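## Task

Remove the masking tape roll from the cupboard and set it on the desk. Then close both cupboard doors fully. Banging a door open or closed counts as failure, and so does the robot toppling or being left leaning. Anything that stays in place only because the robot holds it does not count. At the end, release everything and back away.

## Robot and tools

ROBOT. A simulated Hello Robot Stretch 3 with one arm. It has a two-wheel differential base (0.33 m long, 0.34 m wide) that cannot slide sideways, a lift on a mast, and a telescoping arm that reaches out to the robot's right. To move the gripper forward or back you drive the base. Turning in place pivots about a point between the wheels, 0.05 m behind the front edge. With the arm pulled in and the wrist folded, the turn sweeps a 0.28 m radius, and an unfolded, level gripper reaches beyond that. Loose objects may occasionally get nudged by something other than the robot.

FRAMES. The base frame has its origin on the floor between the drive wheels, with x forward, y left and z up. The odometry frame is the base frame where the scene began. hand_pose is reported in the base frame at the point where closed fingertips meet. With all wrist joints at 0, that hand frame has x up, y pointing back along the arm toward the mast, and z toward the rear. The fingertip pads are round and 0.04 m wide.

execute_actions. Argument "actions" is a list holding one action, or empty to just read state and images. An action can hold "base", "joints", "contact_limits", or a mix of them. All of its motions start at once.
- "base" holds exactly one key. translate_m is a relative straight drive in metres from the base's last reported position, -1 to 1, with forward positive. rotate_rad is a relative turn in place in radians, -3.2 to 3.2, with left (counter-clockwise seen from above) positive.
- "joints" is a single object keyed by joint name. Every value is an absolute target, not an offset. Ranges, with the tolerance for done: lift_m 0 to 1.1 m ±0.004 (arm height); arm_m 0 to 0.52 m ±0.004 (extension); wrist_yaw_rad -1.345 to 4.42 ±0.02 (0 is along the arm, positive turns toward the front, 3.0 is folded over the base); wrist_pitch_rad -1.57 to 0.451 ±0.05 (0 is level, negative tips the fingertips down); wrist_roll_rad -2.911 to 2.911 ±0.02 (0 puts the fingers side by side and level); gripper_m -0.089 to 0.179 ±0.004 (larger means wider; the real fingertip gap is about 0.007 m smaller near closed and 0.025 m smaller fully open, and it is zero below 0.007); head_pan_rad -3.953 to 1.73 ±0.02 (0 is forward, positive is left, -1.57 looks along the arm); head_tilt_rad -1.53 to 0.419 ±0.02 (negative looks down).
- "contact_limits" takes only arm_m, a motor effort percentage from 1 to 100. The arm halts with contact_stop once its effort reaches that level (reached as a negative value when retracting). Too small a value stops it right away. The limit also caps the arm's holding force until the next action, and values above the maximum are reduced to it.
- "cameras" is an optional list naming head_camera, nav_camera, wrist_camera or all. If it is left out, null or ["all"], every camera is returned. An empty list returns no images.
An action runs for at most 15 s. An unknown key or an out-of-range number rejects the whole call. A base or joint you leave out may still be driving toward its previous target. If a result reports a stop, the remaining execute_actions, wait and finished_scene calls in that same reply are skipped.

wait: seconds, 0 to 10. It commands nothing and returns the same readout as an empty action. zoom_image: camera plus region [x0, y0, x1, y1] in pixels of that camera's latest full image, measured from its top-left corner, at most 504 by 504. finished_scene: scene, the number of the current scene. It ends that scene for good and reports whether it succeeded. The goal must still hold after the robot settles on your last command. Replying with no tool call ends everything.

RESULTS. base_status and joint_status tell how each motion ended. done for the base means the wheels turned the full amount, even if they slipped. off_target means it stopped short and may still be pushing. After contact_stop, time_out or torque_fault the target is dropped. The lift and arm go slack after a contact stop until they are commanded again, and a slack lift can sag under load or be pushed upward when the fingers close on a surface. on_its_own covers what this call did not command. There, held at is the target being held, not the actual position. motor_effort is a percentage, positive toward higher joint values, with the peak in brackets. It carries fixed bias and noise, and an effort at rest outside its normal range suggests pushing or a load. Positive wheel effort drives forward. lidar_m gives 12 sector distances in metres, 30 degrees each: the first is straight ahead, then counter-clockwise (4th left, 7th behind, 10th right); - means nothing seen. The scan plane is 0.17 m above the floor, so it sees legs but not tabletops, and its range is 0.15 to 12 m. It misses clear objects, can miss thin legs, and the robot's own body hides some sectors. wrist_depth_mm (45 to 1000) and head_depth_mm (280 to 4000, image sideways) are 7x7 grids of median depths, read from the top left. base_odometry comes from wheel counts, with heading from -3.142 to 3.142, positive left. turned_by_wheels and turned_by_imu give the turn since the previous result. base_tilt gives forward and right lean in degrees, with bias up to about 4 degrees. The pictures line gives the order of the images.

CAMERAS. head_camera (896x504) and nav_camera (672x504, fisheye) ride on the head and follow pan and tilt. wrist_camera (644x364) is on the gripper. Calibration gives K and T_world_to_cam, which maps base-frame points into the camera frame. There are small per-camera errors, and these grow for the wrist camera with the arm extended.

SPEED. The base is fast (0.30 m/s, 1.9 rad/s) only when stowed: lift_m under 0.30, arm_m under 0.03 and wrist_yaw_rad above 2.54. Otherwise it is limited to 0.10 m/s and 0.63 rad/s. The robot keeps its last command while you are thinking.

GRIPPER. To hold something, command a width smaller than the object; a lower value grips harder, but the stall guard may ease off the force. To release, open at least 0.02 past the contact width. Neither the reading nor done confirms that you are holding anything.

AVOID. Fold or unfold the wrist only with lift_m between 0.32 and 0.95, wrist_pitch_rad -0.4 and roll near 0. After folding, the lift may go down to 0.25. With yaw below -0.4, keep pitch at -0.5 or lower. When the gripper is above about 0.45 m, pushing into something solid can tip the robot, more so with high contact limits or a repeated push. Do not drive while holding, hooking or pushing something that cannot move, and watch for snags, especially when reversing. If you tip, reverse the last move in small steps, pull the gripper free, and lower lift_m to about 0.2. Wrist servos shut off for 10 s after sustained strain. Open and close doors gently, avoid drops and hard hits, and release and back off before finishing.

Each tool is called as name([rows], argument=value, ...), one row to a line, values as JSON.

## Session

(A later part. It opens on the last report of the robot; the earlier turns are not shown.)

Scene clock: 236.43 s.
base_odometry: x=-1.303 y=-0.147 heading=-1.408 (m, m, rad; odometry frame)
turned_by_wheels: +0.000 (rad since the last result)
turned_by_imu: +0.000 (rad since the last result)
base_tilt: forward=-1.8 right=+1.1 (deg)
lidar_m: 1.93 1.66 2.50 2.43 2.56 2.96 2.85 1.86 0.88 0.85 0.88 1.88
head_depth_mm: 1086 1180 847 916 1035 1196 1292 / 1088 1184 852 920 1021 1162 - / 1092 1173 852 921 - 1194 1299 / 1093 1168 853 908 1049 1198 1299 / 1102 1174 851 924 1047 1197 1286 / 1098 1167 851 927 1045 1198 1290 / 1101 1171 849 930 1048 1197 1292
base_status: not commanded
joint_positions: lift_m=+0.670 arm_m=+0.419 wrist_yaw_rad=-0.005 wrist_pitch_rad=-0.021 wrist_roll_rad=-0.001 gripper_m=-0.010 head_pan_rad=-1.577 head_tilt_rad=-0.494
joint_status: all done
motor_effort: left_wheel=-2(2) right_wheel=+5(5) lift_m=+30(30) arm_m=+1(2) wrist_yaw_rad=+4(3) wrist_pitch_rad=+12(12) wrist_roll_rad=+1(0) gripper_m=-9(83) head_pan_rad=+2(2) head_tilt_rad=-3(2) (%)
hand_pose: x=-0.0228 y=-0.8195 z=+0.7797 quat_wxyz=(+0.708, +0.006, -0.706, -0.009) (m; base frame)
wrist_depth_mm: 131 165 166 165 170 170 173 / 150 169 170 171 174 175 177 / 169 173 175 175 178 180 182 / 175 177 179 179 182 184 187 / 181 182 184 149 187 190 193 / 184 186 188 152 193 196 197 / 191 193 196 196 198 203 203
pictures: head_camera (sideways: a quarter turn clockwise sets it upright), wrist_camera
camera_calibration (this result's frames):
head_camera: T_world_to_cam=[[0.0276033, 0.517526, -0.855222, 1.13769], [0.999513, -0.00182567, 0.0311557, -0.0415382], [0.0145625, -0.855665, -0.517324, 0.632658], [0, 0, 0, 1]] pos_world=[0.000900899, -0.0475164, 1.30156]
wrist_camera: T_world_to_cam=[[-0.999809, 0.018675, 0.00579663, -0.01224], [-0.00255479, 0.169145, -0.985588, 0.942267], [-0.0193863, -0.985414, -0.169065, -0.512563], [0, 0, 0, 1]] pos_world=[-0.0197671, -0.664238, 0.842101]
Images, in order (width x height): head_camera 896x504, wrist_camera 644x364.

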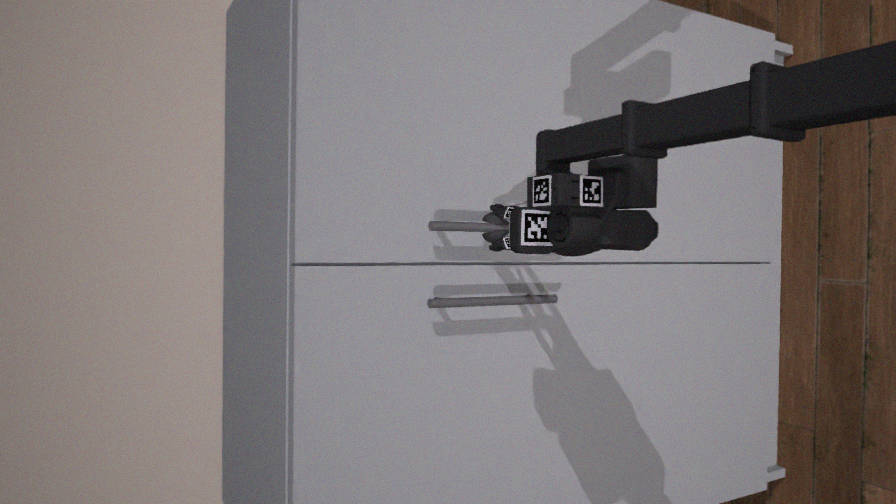

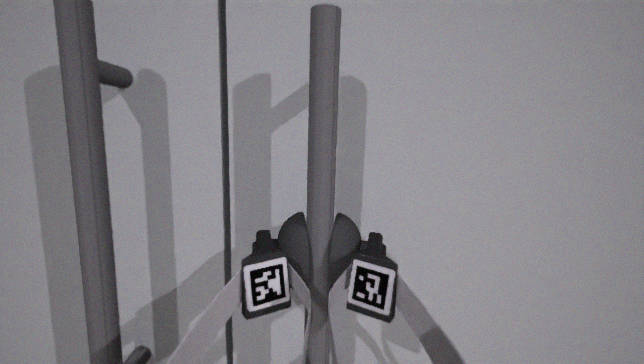

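execute_actions([
  {"base": {"translate_m": -0.02}, "joints": {"arm_m": 0.33}},
], cameras=["wrist_camera", "head_camera"])

Scene clock: 243.83 s.
base_odometry: x=-1.307 y=-0.128 heading=-1.408 (m, m, rad; odometry frame)
turned_by_wheels: +0.000 (rad since the last result)
turned_by_imu: +0.000 (rad since the last result)
base_tilt: forward=-1.9 right=+1.2 (deg)
lidar_m: 1.95 1.68 2.51 2.43 2.56 2.94 2.84 1.86 0.88 0.85 0.88 1.89
head_depth_mm: 1094 1184 847 916 1032 1208 1329 / 1093 1178 849 920 1033 1161 - / 1098 1178 855 922 1021 1239 1294 / 1091 1165 853 910 1019 1225 1299 / 1099 1173 849 922 1041 1194 1290 / 1094 1174 848 926 1047 1199 1296 / 1101 1167 849 925 1049 1204 1289
base_status: done
joint_positions: lift_m=+0.670 arm_m=+0.330 wrist_yaw_rad=+0.002 wrist_pitch_rad=-0.019 wrist_roll_rad=-0.001 gripper_m=-0.010 head_pan_rad=-1.577 head_tilt_rad=-0.494
joint_status: all done
motor_effort: left_wheel=+1(19) right_wheel=+0(21) lift_m=+31(30) arm_m=-2(4) wrist_yaw_rad=-2(22) wrist_pitch_rad=+11(12) wrist_roll_rad=+1(0) gripper_m=-5(9) head_pan_rad=+2(2) head_tilt_rad=-2(2) (%)
hand_pose: x=-0.0210 y=-0.7310 z=+0.7800 quat_wxyz=(+0.708, +0.008, -0.706, -0.006) (m; base frame)
wrist_depth_mm: 246 248 250 252 253 254 256 / 252 253 254 257 259 263 264 / 259 258 264 264 266 271 271 / 265 266 268 271 274 279 278 / 273 273 276 276 281 282 286 / 279 279 283 - 290 291 295 / 286 290 293 297 298 302 302
pictures: head_camera (sideways: a quarter turn clockwise sets it upright), wrist_camera
camera_calibration (this result's frames):
head_camera: T_world_to_cam=[[0.0275953, 0.517527, -0.855222, 1.13769], [0.999513, -0.0018102, 0.0311557, -0.0415382], [0.0145758, -0.855665, -0.517325, 0.632658], [0, 0, 0, 1]] pos_world=[0.000901635, -0.0475165, 1.30156]
wrist_camera: T_world_to_cam=[[-0.999913, 0.0118406, 0.00577954, -0.0171312], [-0.0037105, 0.16784, -0.985807, 0.926806], [-0.0126426, -0.985743, -0.167782, -0.426279], [0, 0, 0, 1]] pos_world=[-0.0190801, -0.575554, 0.842229]
Images, in order (width x height): head_camera 896x504, wrist_camera 644x364.

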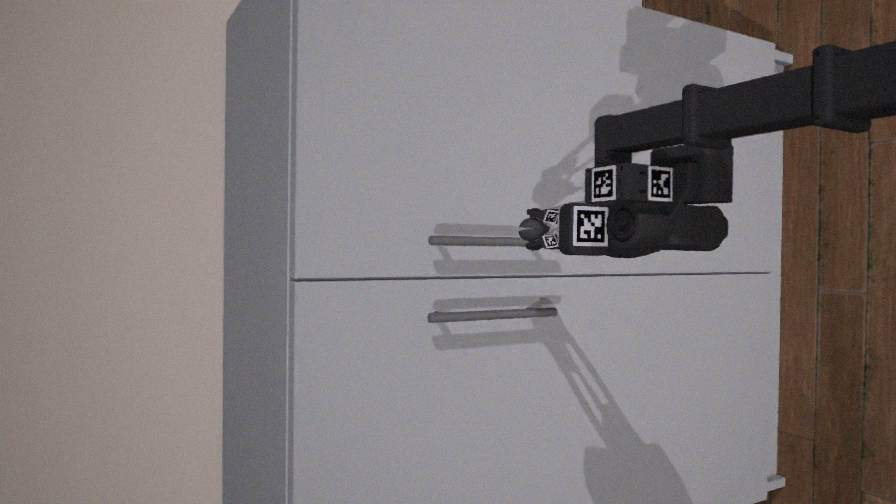

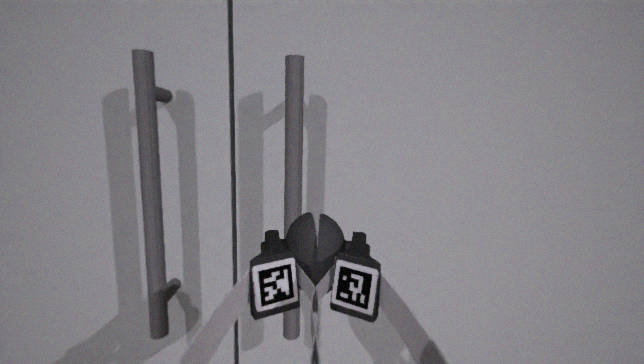

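execute_actions([
  {"base": {"translate_m": 0.017}, "joints": {"gripper_m": 0.07}},
], cameras=[])

execute_actions([
  {"joints": {"arm_m": 0.421}, "contact_limits": {"arm_m": 12}},
], cameras=["wrist_camera"])

execute_actions([
  {"joints": {"gripper_m": -0.05}},
], cameras=["wrist_camera"])

Scene clock: 255.50 s.
base_odometry: x=-1.304 y=-0.144 heading=-1.408 (m, m, rad; odometry frame)
turned_by_wheels: +0.000 (rad since the last result)
turned_by_imu: -0.001 (rad since the last result)
base_tilt: forward=-1.8 right=+1.1 (deg)
lidar_m: 1.93 1.67 2.49 2.43 2.57 2.95 2.85 1.86 0.88 0.85 0.88 1.88
head_depth_mm: 1091 1170 848 919 1028 1183 1332 / 1095 1183 852 919 1033 1167 - / 1093 1179 854 923 1010 1239 1298 / 1096 1177 855 923 1021 1223 1290 / 1098 1174 852 926 1041 1189 1295 / 1099 1171 855 926 1045 1199 1289 / 1097 1170 845 928 1047 1205 1299
base_status: done
joint_positions: lift_m=+0.670 arm_m=+0.330 wrist_yaw_rad=+0.002 wrist_pitch_rad=-0.019 wrist_roll_rad=-0.001 gripper_m=+0.070 head_pan_rad=-1.577 head_tilt_rad=-0.494
joint_status: all done
motor_effort: left_wheel=+1(7) right_wheel=+0(7) lift_m=+31(31) arm_m=-2(2) wrist_yaw_rad=-2(1) wrist_pitch_rad=+11(11) wrist_roll_rad=+0(1) gripper_m=+0(82) head_pan_rad=+2(2) head_tilt_rad=-1(1) (%)
hand_pose: x=-0.0210 y=-0.7310 z=+0.7800 quat_wxyz=(+0.708, +0.008, -0.706, -0.006) (m; base frame)
wrist_depth_mm: 247 246 250 252 253 255 257 / 252 253 255 257 259 261 263 / 261 257 264 264 266 267 272 / 266 267 269 270 273 275 278 / 272 275 275 277 280 285 287 / 282 282 288 287 - 289 294 / 287 287 293 295 300 300 302
pictures: none
No camera images: the call's "cameras" was empty. Leave "cameras" out to get every camera's image.

Scene clock: 257.40 s.
base_odometry: x=-1.304 y=-0.144 heading=-1.408 (m, m, rad; odometry frame)
turned_by_wheels: +0.000 (rad since the last result)
turned_by_imu: +0.000 (rad since the last result)
base_tilt: forward=-1.8 right=+1.1 (deg)
lidar_m: 1.93 1.67 2.50 2.43 2.57 2.95 2.85 1.86 0.88 0.85 0.88 1.88
head_depth_mm: 1090 1179 848 917 1031 1182 1291 / 1090 1178 850 916 1020 1158 - / 1088 1177 857 919 - 1201 1293 / 1099 1166 855 925 1050 1193 1289 / 1096 1168 851 922 1044 1192 1291 / 1102 1177 851 926 1047 1201 1289 / 1099 1176 851 931 1049 1205 1292
base_status: not commanded
joint_positions: lift_m=+0.670 arm_m=+0.421 wrist_yaw_rad=+0.001 wrist_pitch_rad=-0.019 wrist_roll_rad=-0.001 gripper_m=+0.070 head_pan_rad=-1.577 head_tilt_rad=-0.494
joint_status: all done
motor_effort: left_wheel=+1(1) right_wheel=+0(0) lift_m=+31(30) arm_m=+3(2) wrist_yaw_rad=-1(2) wrist_pitch_rad=+11(11) wrist_roll_rad=+1(0) gripper_m=+1(1) head_pan_rad=+2(3) head_tilt_rad=-1(3) (%)
contact_limits: arm_m 12 (drawing in: default 17, maximum 29; extending or still: default 25, maximum 40)
hand_pose: x=-0.0211 y=-0.8214 z=+0.7800 quat_wxyz=(+0.708, +0.008, -0.706, -0.007) (m; base frame)
wrist_depth_mm: 131 165 165 165 167 168 169 / 134 168 170 169 172 173 173 / 169 172 172 173 176 177 179 / 174 176 178 178 180 181 184 / 179 181 181 184 185 187 188 / 185 186 189 188 - 192 194 / 191 189 193 194 197 199 201
pictures: wrist_camera
camera_calibration (this result's frames):
wrist_camera: T_world_to_cam=[[-0.99991, 0.012122, 0.00577953, -0.0159006], [-0.00366326, 0.167842, -0.985807, 0.941996], [-0.01292, -0.985739, -0.167782, -0.515481], [0, 0, 0, 1]] pos_world=[-0.0191084, -0.666043, 0.842229]
Images, in order (width x height): wrist_camera 644x364.

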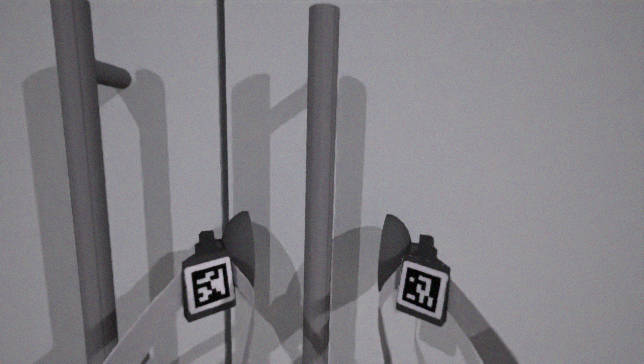

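Scene clock: 259.10 s.
base_odometry: x=-1.304 y=-0.144 heading=-1.408 (m, m, rad; odometry frame)
turned_by_wheels: +0.000 (rad since the last result)
turned_by_imu: +0.000 (rad since the last result)
base_tilt: forward=-1.8 right=+1.2 (deg)
lidar_m: 1.93 1.66 2.50 2.43 2.56 2.96 2.85 1.86 0.88 0.85 0.88 1.88
head_depth_mm: 1095 1171 849 919 1032 1191 1293 / 1097 1177 851 921 1014 1163 - / 1092 1171 850 921 - 1202 1297 / 1092 1178 856 923 1056 1189 1297 / 1096 1162 851 922 1038 1192 1292 / 1102 1171 848 928 1043 1198 1300 / 1103 1177 849 926 1046 1202 1288
base_status: not commanded
joint_positions: lift_m=+0.670 arm_m=+0.421 wrist_yaw_rad=+0.001 wrist_pitch_rad=-0.019 wrist_roll_rad=-0.001 gripper_m=-0.049 head_pan_rad=-1.577 head_tilt_rad=-0.494
joint_status: all done
motor_effort: left_wheel=+1(3) right_wheel=+1(4) lift_m=+31(31) arm_m=+0(2) wrist_yaw_rad=-2(5) wrist_pitch_rad=+11(11) wrist_roll_rad=+1(0) gripper_m=-20(96) head_pan_rad=+3(2) head_tilt_rad=-2(2) (%)
hand_pose: x=-0.0213 y=-0.8218 z=+0.7801 quat_wxyz=(+0.708, +0.007, -0.706, -0.007) (m; base frame)
wrist_depth_mm: 131 164 165 163 166 168 168 / 133 168 168 167 171 171 174 / 137 170 173 172 175 176 178 / 173 176 177 178 180 180 183 / 179 180 181 145 185 186 188 / 184 185 186 149 189 191 192 / 189 190 192 193 196 196 199
pictures: wrist_camera
camera_calibration (this result's frames):
wrist_camera: T_world_to_cam=[[-0.999901, 0.0127968, 0.0057727, -0.015509], [-0.0035491, 0.16742, -0.985879, 0.941872], [-0.0135825, -0.985803, -0.167359, -0.516191], [0, 0, 0, 1]] pos_world=[-0.0191759, -0.666353, 0.842273]
Images, in order (width x height): wrist_camera 644x364.

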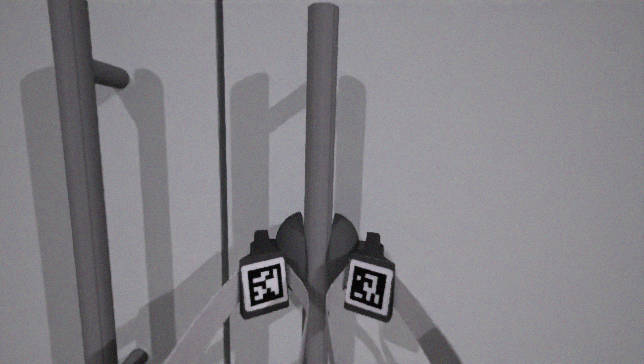

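Firmer grip now. Pull straight a little first.

execute_actions([
  {"joints": {"arm_m": 0.37}},
], cameras=["wrist_camera", "head_camera"])

Scene clock: 266.53 s.
base_odometry: x=-1.304 y=-0.144 heading=-1.409 (m, m, rad; odometry frame)
turned_by_wheels: +0.000 (rad since the last result)
turned_by_imu: -0.001 (rad since the last result)
base_tilt: forward=-1.9 right=+1.1 (deg)
lidar_m: 1.93 1.67 2.50 2.44 2.56 2.95 2.85 1.86 0.85 0.79 0.88 1.88
head_depth_mm: 1087 1179 828 900 1018 1176 1289 / 1098 1183 817 884 988 1137 1266 / 1094 1177 805 875 949 1162 1255 / 1096 1164 846 882 1032 1168 1263 / 1094 1169 853 925 1039 1201 1293 / 1092 1170 849 929 1043 1197 1289 / 1108 1170 850 929 1047 1202 1292
base_status: not commanded
joint_positions: lift_m=+0.670 arm_m=+0.370 wrist_yaw_rad=-0.012 wrist_pitch_rad=-0.019 wrist_roll_rad=-0.001 gripper_m=-0.043 head_pan_rad=-1.577 head_tilt_rad=-0.495
joint_status: all done
on_its_own: gripper_m is held at -0.044, not at your -0.050, by its stall guard, which is not easing now
motor_effort: left_wheel=-7(7) right_wheel=+13(13) lift_m=+30(30) arm_m=-3(5) wrist_yaw_rad=+9(8) wrist_pitch_rad=+11(12) wrist_roll_rad=+0(0) gripper_m=-22(21) head_pan_rad=+2(2) head_tilt_rad=-2(2) (%)
hand_pose: x=-0.0245 y=-0.7710 z=+0.7800 quat_wxyz=(+0.708, +0.003, -0.706, -0.011) (m; base frame)
wrist_depth_mm: 206 207 164 165 176 184 194 / 211 213 168 169 179 188 199 / 217 216 172 173 185 194 205 / 223 225 177 179 190 200 212 / 228 229 205 150 196 207 219 / 234 236 237 152 204 213 225 / 241 243 191 195 208 221 235
pictures: head_camera (sideways: a quarter turn clockwise sets it upright), wrist_camera
camera_calibration (this result's frames):
head_camera: T_world_to_cam=[[0.0275915, 0.517685, -0.855126, 1.13756], [0.999513, -0.00180666, 0.0311565, -0.0415393], [0.0145843, -0.855569, -0.517483, 0.632864], [0, 0, 0, 1]] pos_world=[0.000902078, -0.0475165, 1.30155]
wrist_camera: T_world_to_cam=[[-0.999657, 0.0255313, 0.00578247, -0.0095984], [-0.00141542, 0.167852, -0.985811, 0.933586], [-0.0261396, -0.985481, -0.167759, -0.465979], [0, 0, 0, 1]] pos_world=[-0.0204542, -0.615673, 0.842223]
Images, in order (width x height): head_camera 896x504, wrist_camera 644x364.

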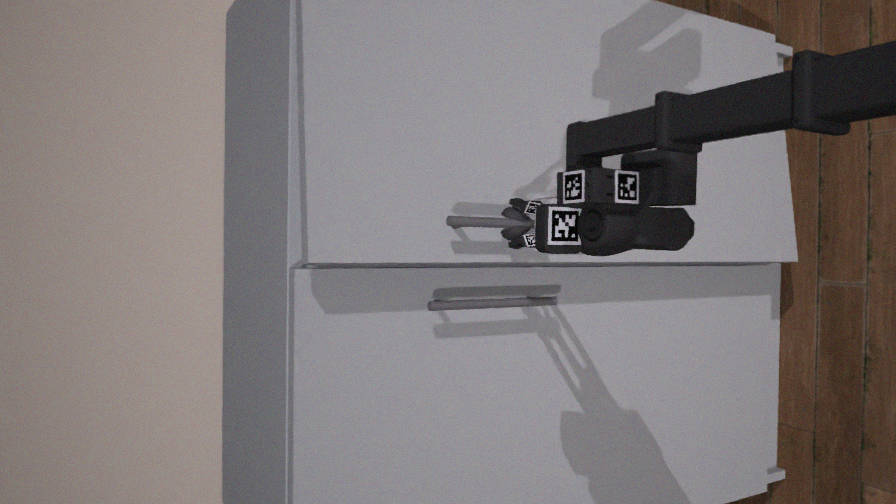

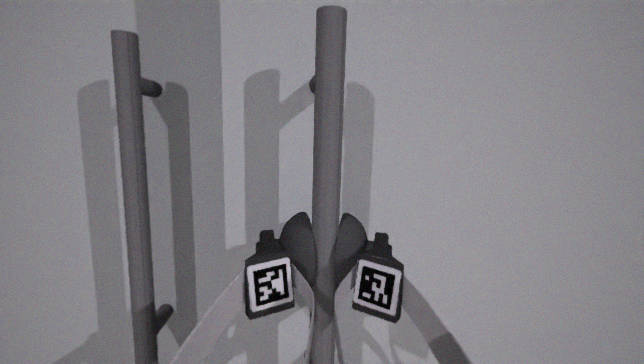

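execute_actions([
  {"base": {"translate_m": -0.032}, "joints": {"arm_m": 0.29}},
], cameras=["wrist_camera"])

Scene clock: 281.20 s.
base_odometry: x=-1.309 y=-0.113 heading=-1.409 (m, m, rad; odometry frame)
turned_by_wheels: +0.000 (rad since the last result)
turned_by_imu: -0.001 (rad since the last result)
base_tilt: forward=-1.8 right=+1.1 (deg)
lidar_m: 1.96 1.70 2.51 2.43 2.56 2.92 2.82 1.86 0.81 0.70 0.88 1.88
head_depth_mm: 1093 1176 806 870 1005 1213 1292 / 1100 1174 778 831 948 - 1244 / 1101 1171 746 793 897 - 1209 / 1094 1169 852 768 850 1034 1203 / 1098 1170 851 914 1037 1198 1299 / 1098 1171 848 927 1044 1197 1284 / 1102 1172 852 926 1048 1203 1291
base_status: done
joint_positions: lift_m=+0.670 arm_m=+0.290 wrist_yaw_rad=-0.003 wrist_pitch_rad=-0.020 wrist_roll_rad=-0.001 gripper_m=-0.044 head_pan_rad=-1.577 head_tilt_rad=-0.495
joint_status: all done
on_its_own: gripper_m is held at -0.044, not at your -0.050, by its stall guard, which is not easing now
motor_effort: left_wheel=-2(15) right_wheel=+5(16) lift_m=+31(32) arm_m=-2(5) wrist_yaw_rad=+2(20) wrist_pitch_rad=+11(12) wrist_roll_rad=+1(0) gripper_m=-19(22) head_pan_rad=+2(2) head_tilt_rad=-1(1) (%)
hand_pose: x=-0.0222 y=-0.6910 z=+0.7797 quat_wxyz=(+0.708, +0.006, -0.706, -0.009) (m; base frame)
wrist_depth_mm: 283 282 156 166 189 213 244 / 289 290 161 169 195 221 253 / 297 299 167 173 199 227 263 / 306 310 171 177 207 237 275 / 312 313 174 164 215 246 285 / 318 321 323 153 228 255 299 / 329 332 185 195 225 265 313
pictures: wrist_camera
camera_calibration (this result's frames):
wrist_camera: T_world_to_cam=[[-0.999846, 0.0165737, 0.00579639, -0.0155563], [-0.00291263, 0.168992, -0.985613, 0.920443], [-0.0173148, -0.985478, -0.168918, -0.385965], [0, 0, 0, 1]] pos_world=[-0.0195559, -0.53565, 0.842094]
Images, in order (width x height): wrist_camera 644x364.

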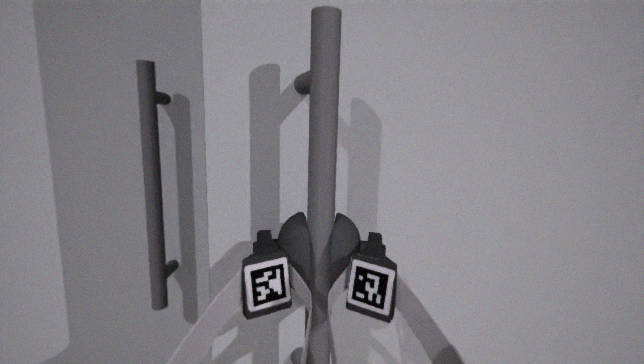

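execute_actions([
  {"base": {"translate_m": -0.06}, "joints": {"arm_m": 0.205}},
], cameras=["wrist_camera"])

execute_actions([
  {"base": {"translate_m": -0.077}, "joints": {"arm_m": 0.137}},
], cameras=["wrist_camera", "head_camera"])

Scene clock: 305.97 s.
base_odometry: x=-1.319 y=-0.054 heading=-1.408 (m, m, rad; odometry frame)
turned_by_wheels: +0.000 (rad since the last result)
turned_by_imu: +0.000 (rad since the last result)
base_tilt: forward=-1.8 right=+1.1 (deg)
lidar_m: 2.03 1.75 2.53 2.44 2.56 2.85 2.76 1.86 0.78 0.60 0.88 1.88
head_depth_mm: 1091 1181 805 875 1061 1527 1294 / 1095 1184 841 792 907 1061 - / 1098 1175 842 716 822 940 - / 1099 1166 853 661 729 830 1013 / 1097 1169 868 942 1082 1217 1296 / 1096 1172 851 923 1039 1196 1305 / 1100 1172 850 926 1048 1196 1293
base_status: done
joint_positions: lift_m=+0.670 arm_m=+0.205 wrist_yaw_rad=+0.010 wrist_pitch_rad=-0.021 wrist_roll_rad=-0.001 gripper_m=-0.044 head_pan_rad=-1.577 head_tilt_rad=-0.495
joint_status: all done
on_its_own: gripper_m is held at -0.044, not at your -0.050, by its stall guard, which is not easing now
motor_effort: left_wheel=+4(17) right_wheel=-4(20) lift_m=+31(31) arm_m=-2(3) wrist_yaw_rad=-8(24) wrist_pitch_rad=+11(12) wrist_roll_rad=+0(0) gripper_m=-18(22) head_pan_rad=+3(2) head_tilt_rad=-2(1) (%)
hand_pose: x=-0.0189 y=-0.6059 z=+0.7794 quat_wxyz=(+0.708, +0.011, -0.706, -0.004) (m; base frame)
wrist_depth_mm: 364 364 148 163 213 272 836 / 368 372 150 167 220 285 826 / 381 386 154 174 227 298 878 / 395 392 158 179 236 314 897 / 400 407 160 149 247 331 927 / 412 414 159 151 270 351 950 / 431 431 176 196 256 365 976
pictures: wrist_camera
camera_calibration (this result's frames):
wrist_camera: T_world_to_cam=[[-0.999976, 0.00369305, 0.00580639, -0.0214876], [-0.00509463, 0.169886, -0.985451, 0.906205], [-0.00462574, -0.985457, -0.169863, -0.30111], [0, 0, 0, 1]] pos_world=[-0.0182632, -0.450602, 0.841998]
Images, in order (width x height): wrist_camera 644x364.

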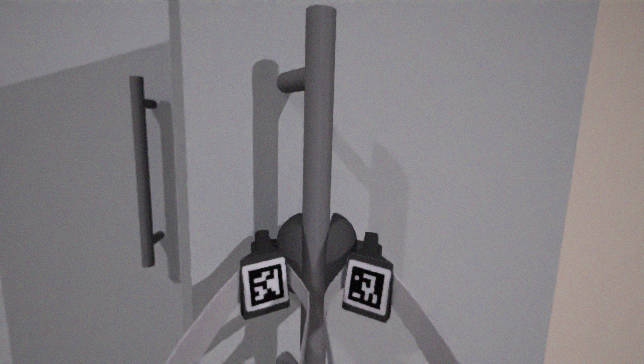

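Scene clock: 307.97 s.
base_odometry: x=-1.331 y=+0.022 heading=-1.408 (m, m, rad; odometry frame)
turned_by_wheels: +0.000 (rad since the last result)
turned_by_imu: +0.000 (rad since the last result)
base_tilt: forward=-1.8 right=+1.1 (deg)
lidar_m: 2.10 1.82 2.53 2.44 2.56 2.79 2.68 1.86 0.82 0.53 0.88 1.87
head_depth_mm: 1094 1197 1259 1434 1640 1573 1305 / 1096 1174 793 804 950 1185 - / 1096 1169 856 686 790 941 - / 1092 1177 940 597 660 736 869 / 1090 1169 1305 1053 1258 1314 1262 / 1098 1169 869 943 1047 1197 1284 / 1102 1168 850 927 1045 1195 1296
base_status: done
joint_positions: lift_m=+0.670 arm_m=+0.137 wrist_yaw_rad=+0.056 wrist_pitch_rad=-0.022 wrist_roll_rad=-0.001 gripper_m=-0.044 head_pan_rad=-1.577 head_tilt_rad=-0.495
joint_status: all done
on_its_own: wrist_yaw_rad is held at +0.050, not at your +0.000, by its stall guard, which is not easing now; gripper_m is held at -0.044, not at your -0.050, by its stall guard, which is not easing now
motor_effort: left_wheel=+4(13) right_wheel=-5(17) lift_m=+31(31) arm_m=+0(3) wrist_yaw_rad=-5(26) wrist_pitch_rad=+13(13) wrist_roll_rad=+0(0) gripper_m=-19(22) head_pan_rad=+2(2) head_tilt_rad=+0(1) (%)
hand_pose: x=-0.0072 y=-0.5373 z=+0.7792 quat_wxyz=(+0.708, +0.028, -0.706, +0.012) (m; base frame)
wrist_depth_mm: 442 438 145 170 248 385 846 / 452 451 149 173 258 406 870 / 464 466 152 179 267 439 886 / 478 473 155 185 281 920 937 / 492 486 158 152 300 940 946 / 509 496 153 157 336 978 971 / 520 515 175 204 306 - -
pictures: head_camera (sideways: a quarter turn clockwise sets it upright), wrist_camera
camera_calibration (this result's frames):
head_camera: T_world_to_cam=[[0.0275788, 0.517871, -0.855014, 1.13742], [0.999513, -0.00178685, 0.0311574, -0.0415405], [0.0146078, -0.855457, -0.517668, 0.633105], [0, 0, 0, 1]] pos_world=[0.000903341, -0.0475165, 1.30154]
wrist_camera: T_world_to_cam=[[-0.999086, -0.0423567, 0.00578734, -0.0346919], [-0.0129371, 0.170533, -0.985267, 0.894485], [0.0407457, -0.984441, -0.170925, -0.231781], [0, 0, 0, 1]] pos_world=[-0.0136441, -0.382183, 0.84189]
Images, in order (width x height): head_camera 896x504, wrist_camera 644x364.

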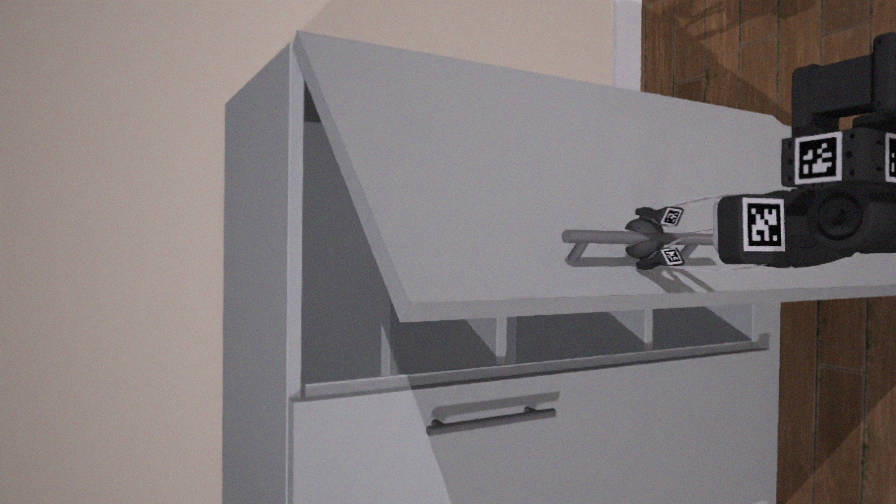

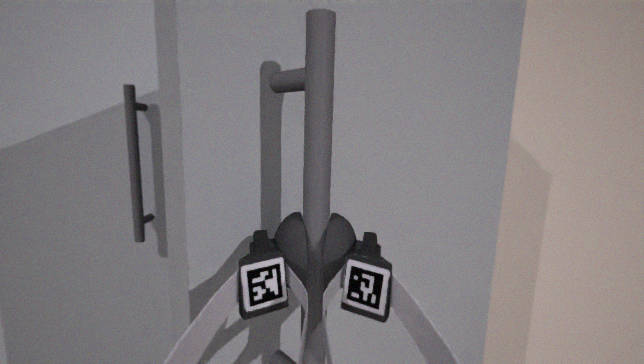

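execute_actions([
  {"base": {"translate_m": -0.093}, "joints": {"arm_m": 0.08, "wrist_yaw_rad": 0.06}},
], cameras=["wrist_camera"])

execute_actions([
  {"base": {"translate_m": -0.105}, "joints": {"arm_m": 0.049, "head_pan_rad": -1.2}},
], cameras=["wrist_camera", "head_camera"])

Scene clock: 332.93 s.
base_odometry: x=-1.346 y=+0.114 heading=-1.408 (m, m, rad; odometry frame)
turned_by_wheels: +0.000 (rad since the last result)
turned_by_imu: +0.000 (rad since the last result)
base_tilt: forward=-1.8 right=+1.1 (deg)
lidar_m: 2.19 1.90 2.53 2.46 2.57 2.67 2.59 1.85 1.37 0.46 0.89 1.88
head_depth_mm: 1093 1195 1317 1464 1646 1566 1288 / 1090 1195 1260 1437 1651 1571 1306 / 1093 1173 845 709 830 1018 1275 / 1093 1168 1301 558 609 665 755 / 1092 1162 1300 1056 565 1316 1253 / 1099 1169 1303 1160 1299 1263 1293 / 1100 1171 867 930 1046 1205 1292
base_status: done
joint_positions: lift_m=+0.670 arm_m=+0.080 wrist_yaw_rad=+0.067 wrist_pitch_rad=-0.023 wrist_roll_rad=-0.001 gripper_m=-0.044 head_pan_rad=-1.577 head_tilt_rad=-0.495
joint_status: all done
on_its_own: gripper_m is held at -0.044, not at your -0.050, by its stall guard, which is not easing now
motor_effort: left_wheel=+3(8) right_wheel=-3(9) lift_m=+31(31) arm_m=-2(6) wrist_yaw_rad=-6(15) wrist_pitch_rad=+13(13) wrist_roll_rad=+0(0) gripper_m=-19(21) head_pan_rad=+2(1) head_tilt_rad=-2(2) (%)
hand_pose: x=-0.0044 y=-0.4803 z=+0.7791 quat_wxyz=(+0.708, +0.032, -0.706, +0.015) (m; base frame)
wrist_depth_mm: 500 497 140 180 356 908 902 / 509 506 144 183 380 929 933 / 525 491 147 189 404 972 944 / 538 537 150 197 427 974 964 / 567 548 148 155 465 - 975 / 570 563 144 - - - - / 578 593 169 219 458 - -
pictures: wrist_camera
camera_calibration (this result's frames):
wrist_camera: T_world_to_cam=[[-0.998563, -0.0532675, 0.00578929, -0.0347317], [-0.0148076, 0.170507, -0.985245, 0.88472], [0.0514944, -0.983916, -0.171051, -0.175382], [0, 0, 0, 1]] pos_world=[-0.01255, -0.325263, 0.841868]
Images, in order (width x height): wrist_camera 644x364.

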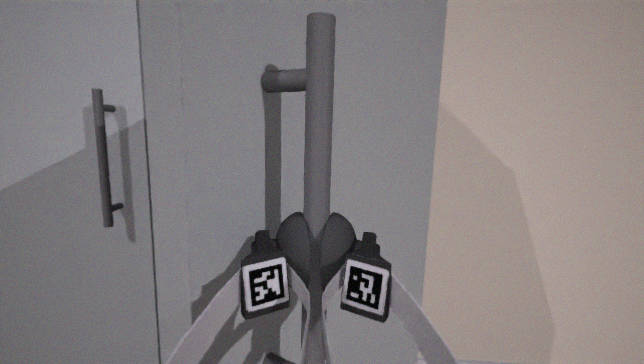

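Scene clock: 335.67 s.
base_odometry: x=-1.363 y=+0.218 heading=-1.408 (m, m, rad; odometry frame)
turned_by_wheels: +0.000 (rad since the last result)
turned_by_imu: +0.003 (rad since the last result)
base_tilt: forward=-1.8 right=+1.1 (deg)
lidar_m: 2.30 2.00 2.54 2.46 2.56 2.57 2.49 1.85 1.36 0.43 0.93 1.89
head_depth_mm: 1056 1137 1216 557 669 931 1258 / 1095 1179 1272 1109 499 570 786 / 1142 1212 1342 1226 1351 1377 1204 / 1190 1271 1370 1166 1301 1412 1294 / 1234 1323 942 1035 1203 1376 1289 / 1287 1366 989 1115 1277 1463 1297 / 1340 1456 1046 1182 1391 1516 1286
base_status: done
joint_positions: lift_m=+0.670 arm_m=+0.048 wrist_yaw_rad=+0.140 wrist_pitch_rad=-0.022 wrist_roll_rad=-0.001 gripper_m=-0.044 head_pan_rad=-1.207 head_tilt_rad=-0.495
joint_status: all done
on_its_own: wrist_yaw_rad is held at +0.117, not at your +0.060, by its stall guard, which is still easing; gripper_m is held at -0.044, not at your -0.050, by its stall guard, which is not easing now
motor_effort: left_wheel=+4(8) right_wheel=-6(13) lift_m=+31(31) arm_m=+6(9) wrist_yaw_rad=-18(32) wrist_pitch_rad=+12(13) wrist_roll_rad=+0(0) gripper_m=-18(20) head_pan_rad=+2(22) head_tilt_rad=-2(2) (%)
hand_pose: x=+0.0142 y=-0.4465 z=+0.7793 quat_wxyz=(+0.707, +0.057, -0.704, +0.042) (m; base frame)
wrist_depth_mm: 573 554 147 215 939 914 878 / 589 568 150 202 965 934 918 / 603 557 153 212 987 966 952 / 636 569 156 218 - 994 962 / 645 619 155 290 - 995 995 / 660 640 147 - - - 998 / 680 654 178 287 - - -
pictures: head_camera (sideways: a quarter turn clockwise sets it upright), wrist_camera
camera_calibration (this result's frames):
head_camera: T_world_to_cam=[[-0.16147, 0.492827, -0.855014, 1.13857], [0.932583, 0.359608, 0.0311574, -0.0411322], [0.322825, -0.79234, -0.517668, 0.631225], [0, 0, 0, 1]] pos_world=[0.0184295, -0.0461823, 1.30154]
wrist_camera: T_world_to_cam=[[-0.991999, -0.126117, 0.00571335, -0.0469164], [-0.0270724, 0.168305, -0.985363, 0.878695], [0.123309, -0.977634, -0.170372, -0.141832], [0, 0, 0, 1]] pos_world=[-0.00526345, -0.292465, 0.841938]
Images, in order (width x height): head_camera 896x504, wrist_camera 644x364.

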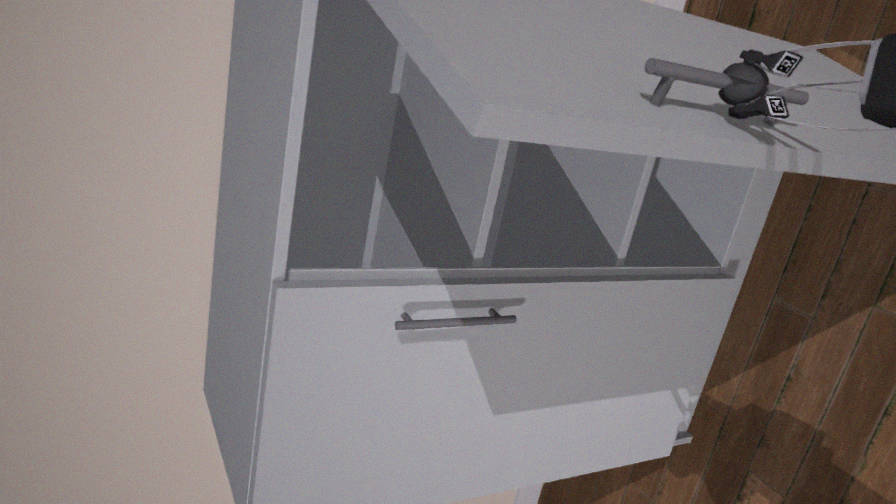

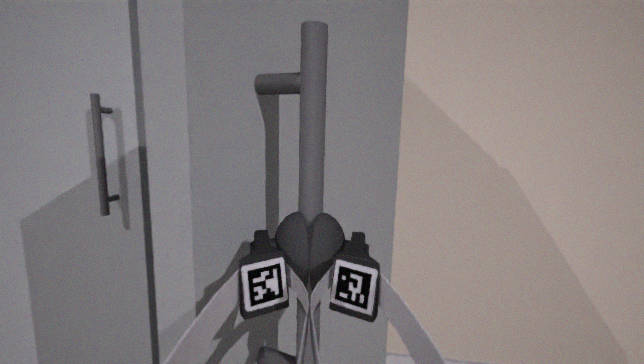

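execute_actions([
  {"joints": {"arm_m": 0.0, "wrist_yaw_rad": 0.14, "gripper_m": 0.0}},
], cameras=[])

execute_actions([
  {"base": {"translate_m": 0.26}, "joints": {"wrist_yaw_rad": 0.0, "wrist_pitch_rad": -0.6, "head_pan_rad": -1.57, "head_tilt_rad": -0.6}},
])

Scene clock: 352.57 s.
base_odometry: x=-1.363 y=+0.218 heading=-1.408 (m, m, rad; odometry frame)
turned_by_wheels: +0.000 (rad since the last result)
turned_by_imu: -0.001 (rad since the last result)
base_tilt: forward=-1.7 right=+1.2 (deg)
lidar_m: 2.30 2.01 2.54 2.46 2.56 2.58 2.49 1.86 1.36 0.42 0.94 1.89
head_depth_mm: 1060 1135 1219 552 664 924 1256 / 1095 1174 1280 1107 493 582 799 / 1138 1215 1337 1221 1345 1388 1234 / 1185 1262 1378 1163 1306 1427 1293 / 1238 1319 943 1040 1191 1377 1289 / 1289 1357 986 1113 1267 1465 1296 / 1341 1455 1040 1185 1400 1523 1284
base_status: not commanded
joint_positions: lift_m=+0.670 arm_m=+0.000 wrist_yaw_rad=+0.138 wrist_pitch_rad=-0.021 wrist_roll_rad=-0.001 gripper_m=+0.000 head_pan_rad=-1.207 head_tilt_rad=-0.495
joint_status: all done
motor_effort: left_wheel=+0(2) right_wheel=+1(4) lift_m=+31(32) arm_m=-2(4) wrist_yaw_rad=+1(9) wrist_pitch_rad=+12(13) wrist_roll_rad=+1(0) gripper_m=-2(72) head_pan_rad=+3(1) head_tilt_rad=-2(2) (%)
hand_pose: x=+0.0138 y=-0.3985 z=+0.7796 quat_wxyz=(+0.707, +0.056, -0.704, +0.041) (m; base frame)
wrist_depth_mm: 617 618 176 267 982 989 919 / 641 632 180 250 994 988 984 / 648 642 186 263 - - 975 / 677 658 189 268 - - - / 693 697 193 338 - - - / 705 705 199 - - - - / 738 709 217 274 - - -
pictures: none
No camera images: the call's "cameras" was empty. Leave "cameras" out to get every camera's image.

Scene clock: 356.63 s.
base_odometry: x=-1.321 y=-0.039 heading=-1.408 (m, m, rad; odometry frame)
turned_by_wheels: +0.000 (rad since the last result)
turned_by_imu: +0.000 (rad since the last result)
base_tilt: forward=-1.7 right=+1.1 (deg)
lidar_m: 2.04 1.76 2.53 2.44 2.56 2.84 2.75 1.85 0.46 0.86 0.88 1.90
head_depth_mm: 1086 1002 999 989 661 691 1229 / 1099 1001 1290 1261 1298 1357 1151 / 1095 994 1300 1388 1345 1382 1260 / 1107 998 1296 1386 1337 1412 1253 / 1106 904 915 1030 1184 1371 1230 / 1107 906 869 996 1160 1349 1223 / 1113 900 873 999 1170 1359 1224
base_status: done
joint_positions: lift_m=+0.670 arm_m=+0.000 wrist_yaw_rad=+0.002 wrist_pitch_rad=-0.610 wrist_roll_rad=-0.001 gripper_m=+0.000 head_pan_rad=-1.563 head_tilt_rad=-0.592
joint_status: all done
motor_effort: left_wheel=+0(7) right_wheel=+1(6) lift_m=+31(32) arm_m=-2(2) wrist_yaw_rad=-2(4) wrist_pitch_rad=+6(10) wrist_roll_rad=+1(0) gripper_m=-1(1) head_pan_rad=-3(23) head_tilt_rad=-2(12) (%)
hand_pose: x=-0.0211 y=-0.3414 z=+0.6424 quat_wxyz=(+0.675, +0.213, -0.674, -0.212) (m; base frame)
wrist_depth_mm: 565 567 589 978 958 383 181 / 624 631 638 854 823 334 191 / 726 719 717 - 806 295 - / - 817 842 963 898 270 - / 960 965 987 975 809 314 - / 828 852 856 - 493 849 888 / 746 737 748 769 735 769 776
pictures: head_camera (sideways: a quarter turn clockwise sets it upright), nav_camera (sideways: a quarter turn counterclockwise sets it upright), wrist_camera
camera_calibration (this result's frames):
head_camera: T_world_to_cam=[[0.0196138, 0.599061, -0.800463, 1.06634], [0.999463, 0.00928125, 0.0314359, -0.0418988], [0.0262613, -0.80065, -0.598557, 0.738271], [0, 0, 0, 1]] pos_world=[0.00157323, -0.0473189, 1.29678]
nav_camera: T_world_to_cam=[[0.00292398, -0.563845, 0.825876, -1.03506], [-0.999812, -0.0174683, -0.00838619, 0.0674875], [0.0191551, -0.825696, -0.56379, 0.690454], [0, 0, 0, 1]] pos_world=[0.0572756, -0.012332, 1.24467]
wrist_camera: T_world_to_cam=[[-0.999903, 0.00633554, 0.0124056, -0.0272005], [-0.00463464, 0.688533, -0.725191, 0.736139], [-0.0131361, -0.725178, -0.688437, 0.35805], [0, 0, 0, 1]] pos_world=[-0.0190828, -0.247034, 0.780673]
Images, in order (width x height): head_camera 896x504, nav_camera 672x504, wrist_camera 644x364.

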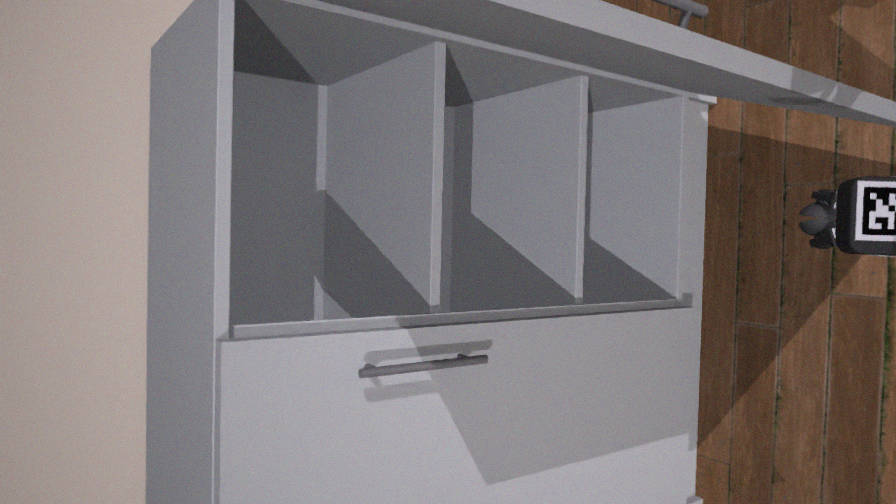

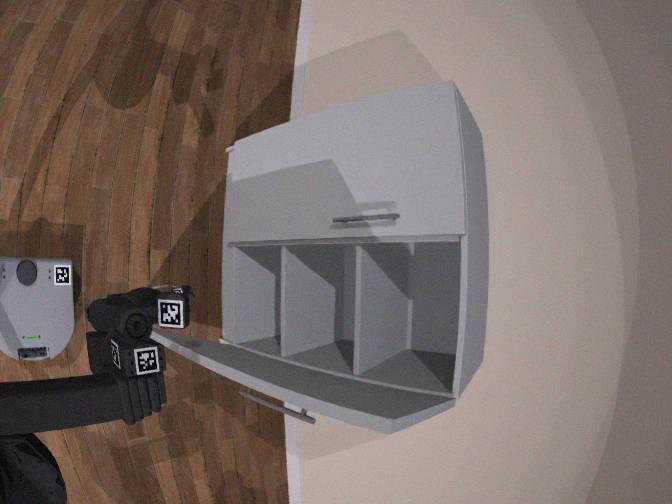

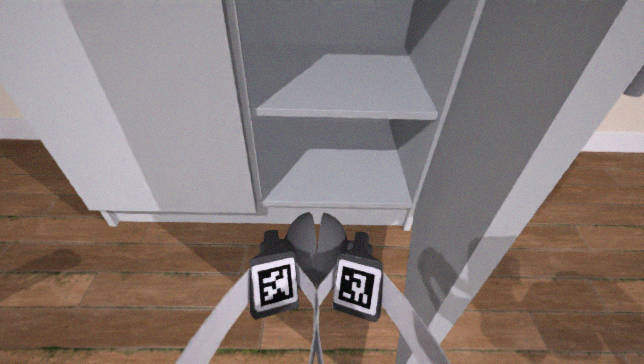

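execute_actions([
  {"base": {"translate_m": 0.208}, "joints": {"wrist_pitch_rad": 0.0, "gripper_m": 0.08, "arm_m": 0.33, "head_tilt_rad": -0.5}},
], cameras=["wrist_camera"])

Scene clock: 382.53 s.
base_odometry: x=-1.288 y=-0.244 heading=-1.408 (m, m, rad; odometry frame)
turned_by_wheels: +0.000 (rad since the last result)
turned_by_imu: +0.000 (rad since the last result)
base_tilt: forward=-1.8 right=+1.1 (deg)
lidar_m: 1.83 1.58 2.43 2.43 2.56 3.07 2.96 1.85 0.58 0.85 0.88 1.89
head_depth_mm: 1085 1165 1293 1199 1327 1401 1302 / 1093 1162 1296 1192 1383 - 1250 / 1103 1171 861 976 1335 1332 1286 / 1098 1174 848 919 1052 1242 1289 / 1105 1179 851 938 1061 1225 1284 / 1108 1183 852 939 1067 1239 1288 / 1112 1198 860 951 1133 1499 1276
base_status: done
joint_positions: lift_m=+0.670 arm_m=+0.330 wrist_yaw_rad=+0.001 wrist_pitch_rad=-0.021 wrist_roll_rad=-0.001 gripper_m=+0.080 head_pan_rad=-1.563 head_tilt_rad=-0.507
joint_status: all done
motor_effort: left_wheel=+0(6) right_wheel=+1(6) lift_m=+31(31) arm_m=+3(4) wrist_yaw_rad=-1(3) wrist_pitch_rad=+12(11) wrist_roll_rad=+0(0) gripper_m=+1(80) head_pan_rad=-3(3) head_tilt_rad=+4(8) (%)
hand_pose: x=-0.0212 y=-0.7304 z=+0.7796 quat_wxyz=(+0.708, +0.008, -0.706, -0.007) (m; base frame)
wrist_depth_mm: 250 253 252 253 581 621 540 / 257 256 260 261 706 698 563 / 263 266 265 268 706 718 555 / 269 271 273 274 714 732 551 / 278 279 278 283 365 365 375 / 284 286 290 289 775 780 557 / 295 294 297 298 658 678 555
pictures: wrist_camera
camera_calibration (this result's frames):
wrist_camera: T_world_to_cam=[[-0.999905, 0.0125728, 0.00569987, -0.0167273], [-0.00348916, 0.169311, -0.985556, 0.927193], [-0.0133562, -0.985482, -0.169251, -0.424484], [0, 0, 0, 1]] pos_world=[-0.0191601, -0.575096, 0.842052]
Images, in order (width x height): wrist_camera 644x364.

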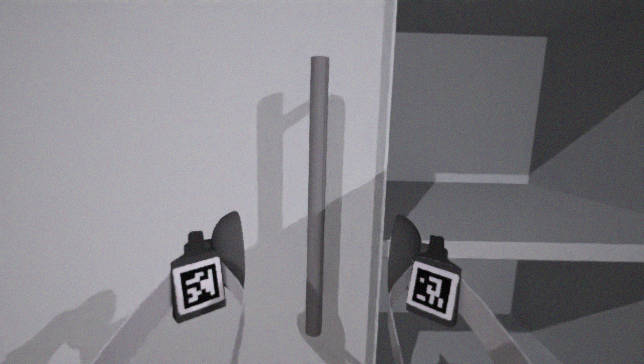

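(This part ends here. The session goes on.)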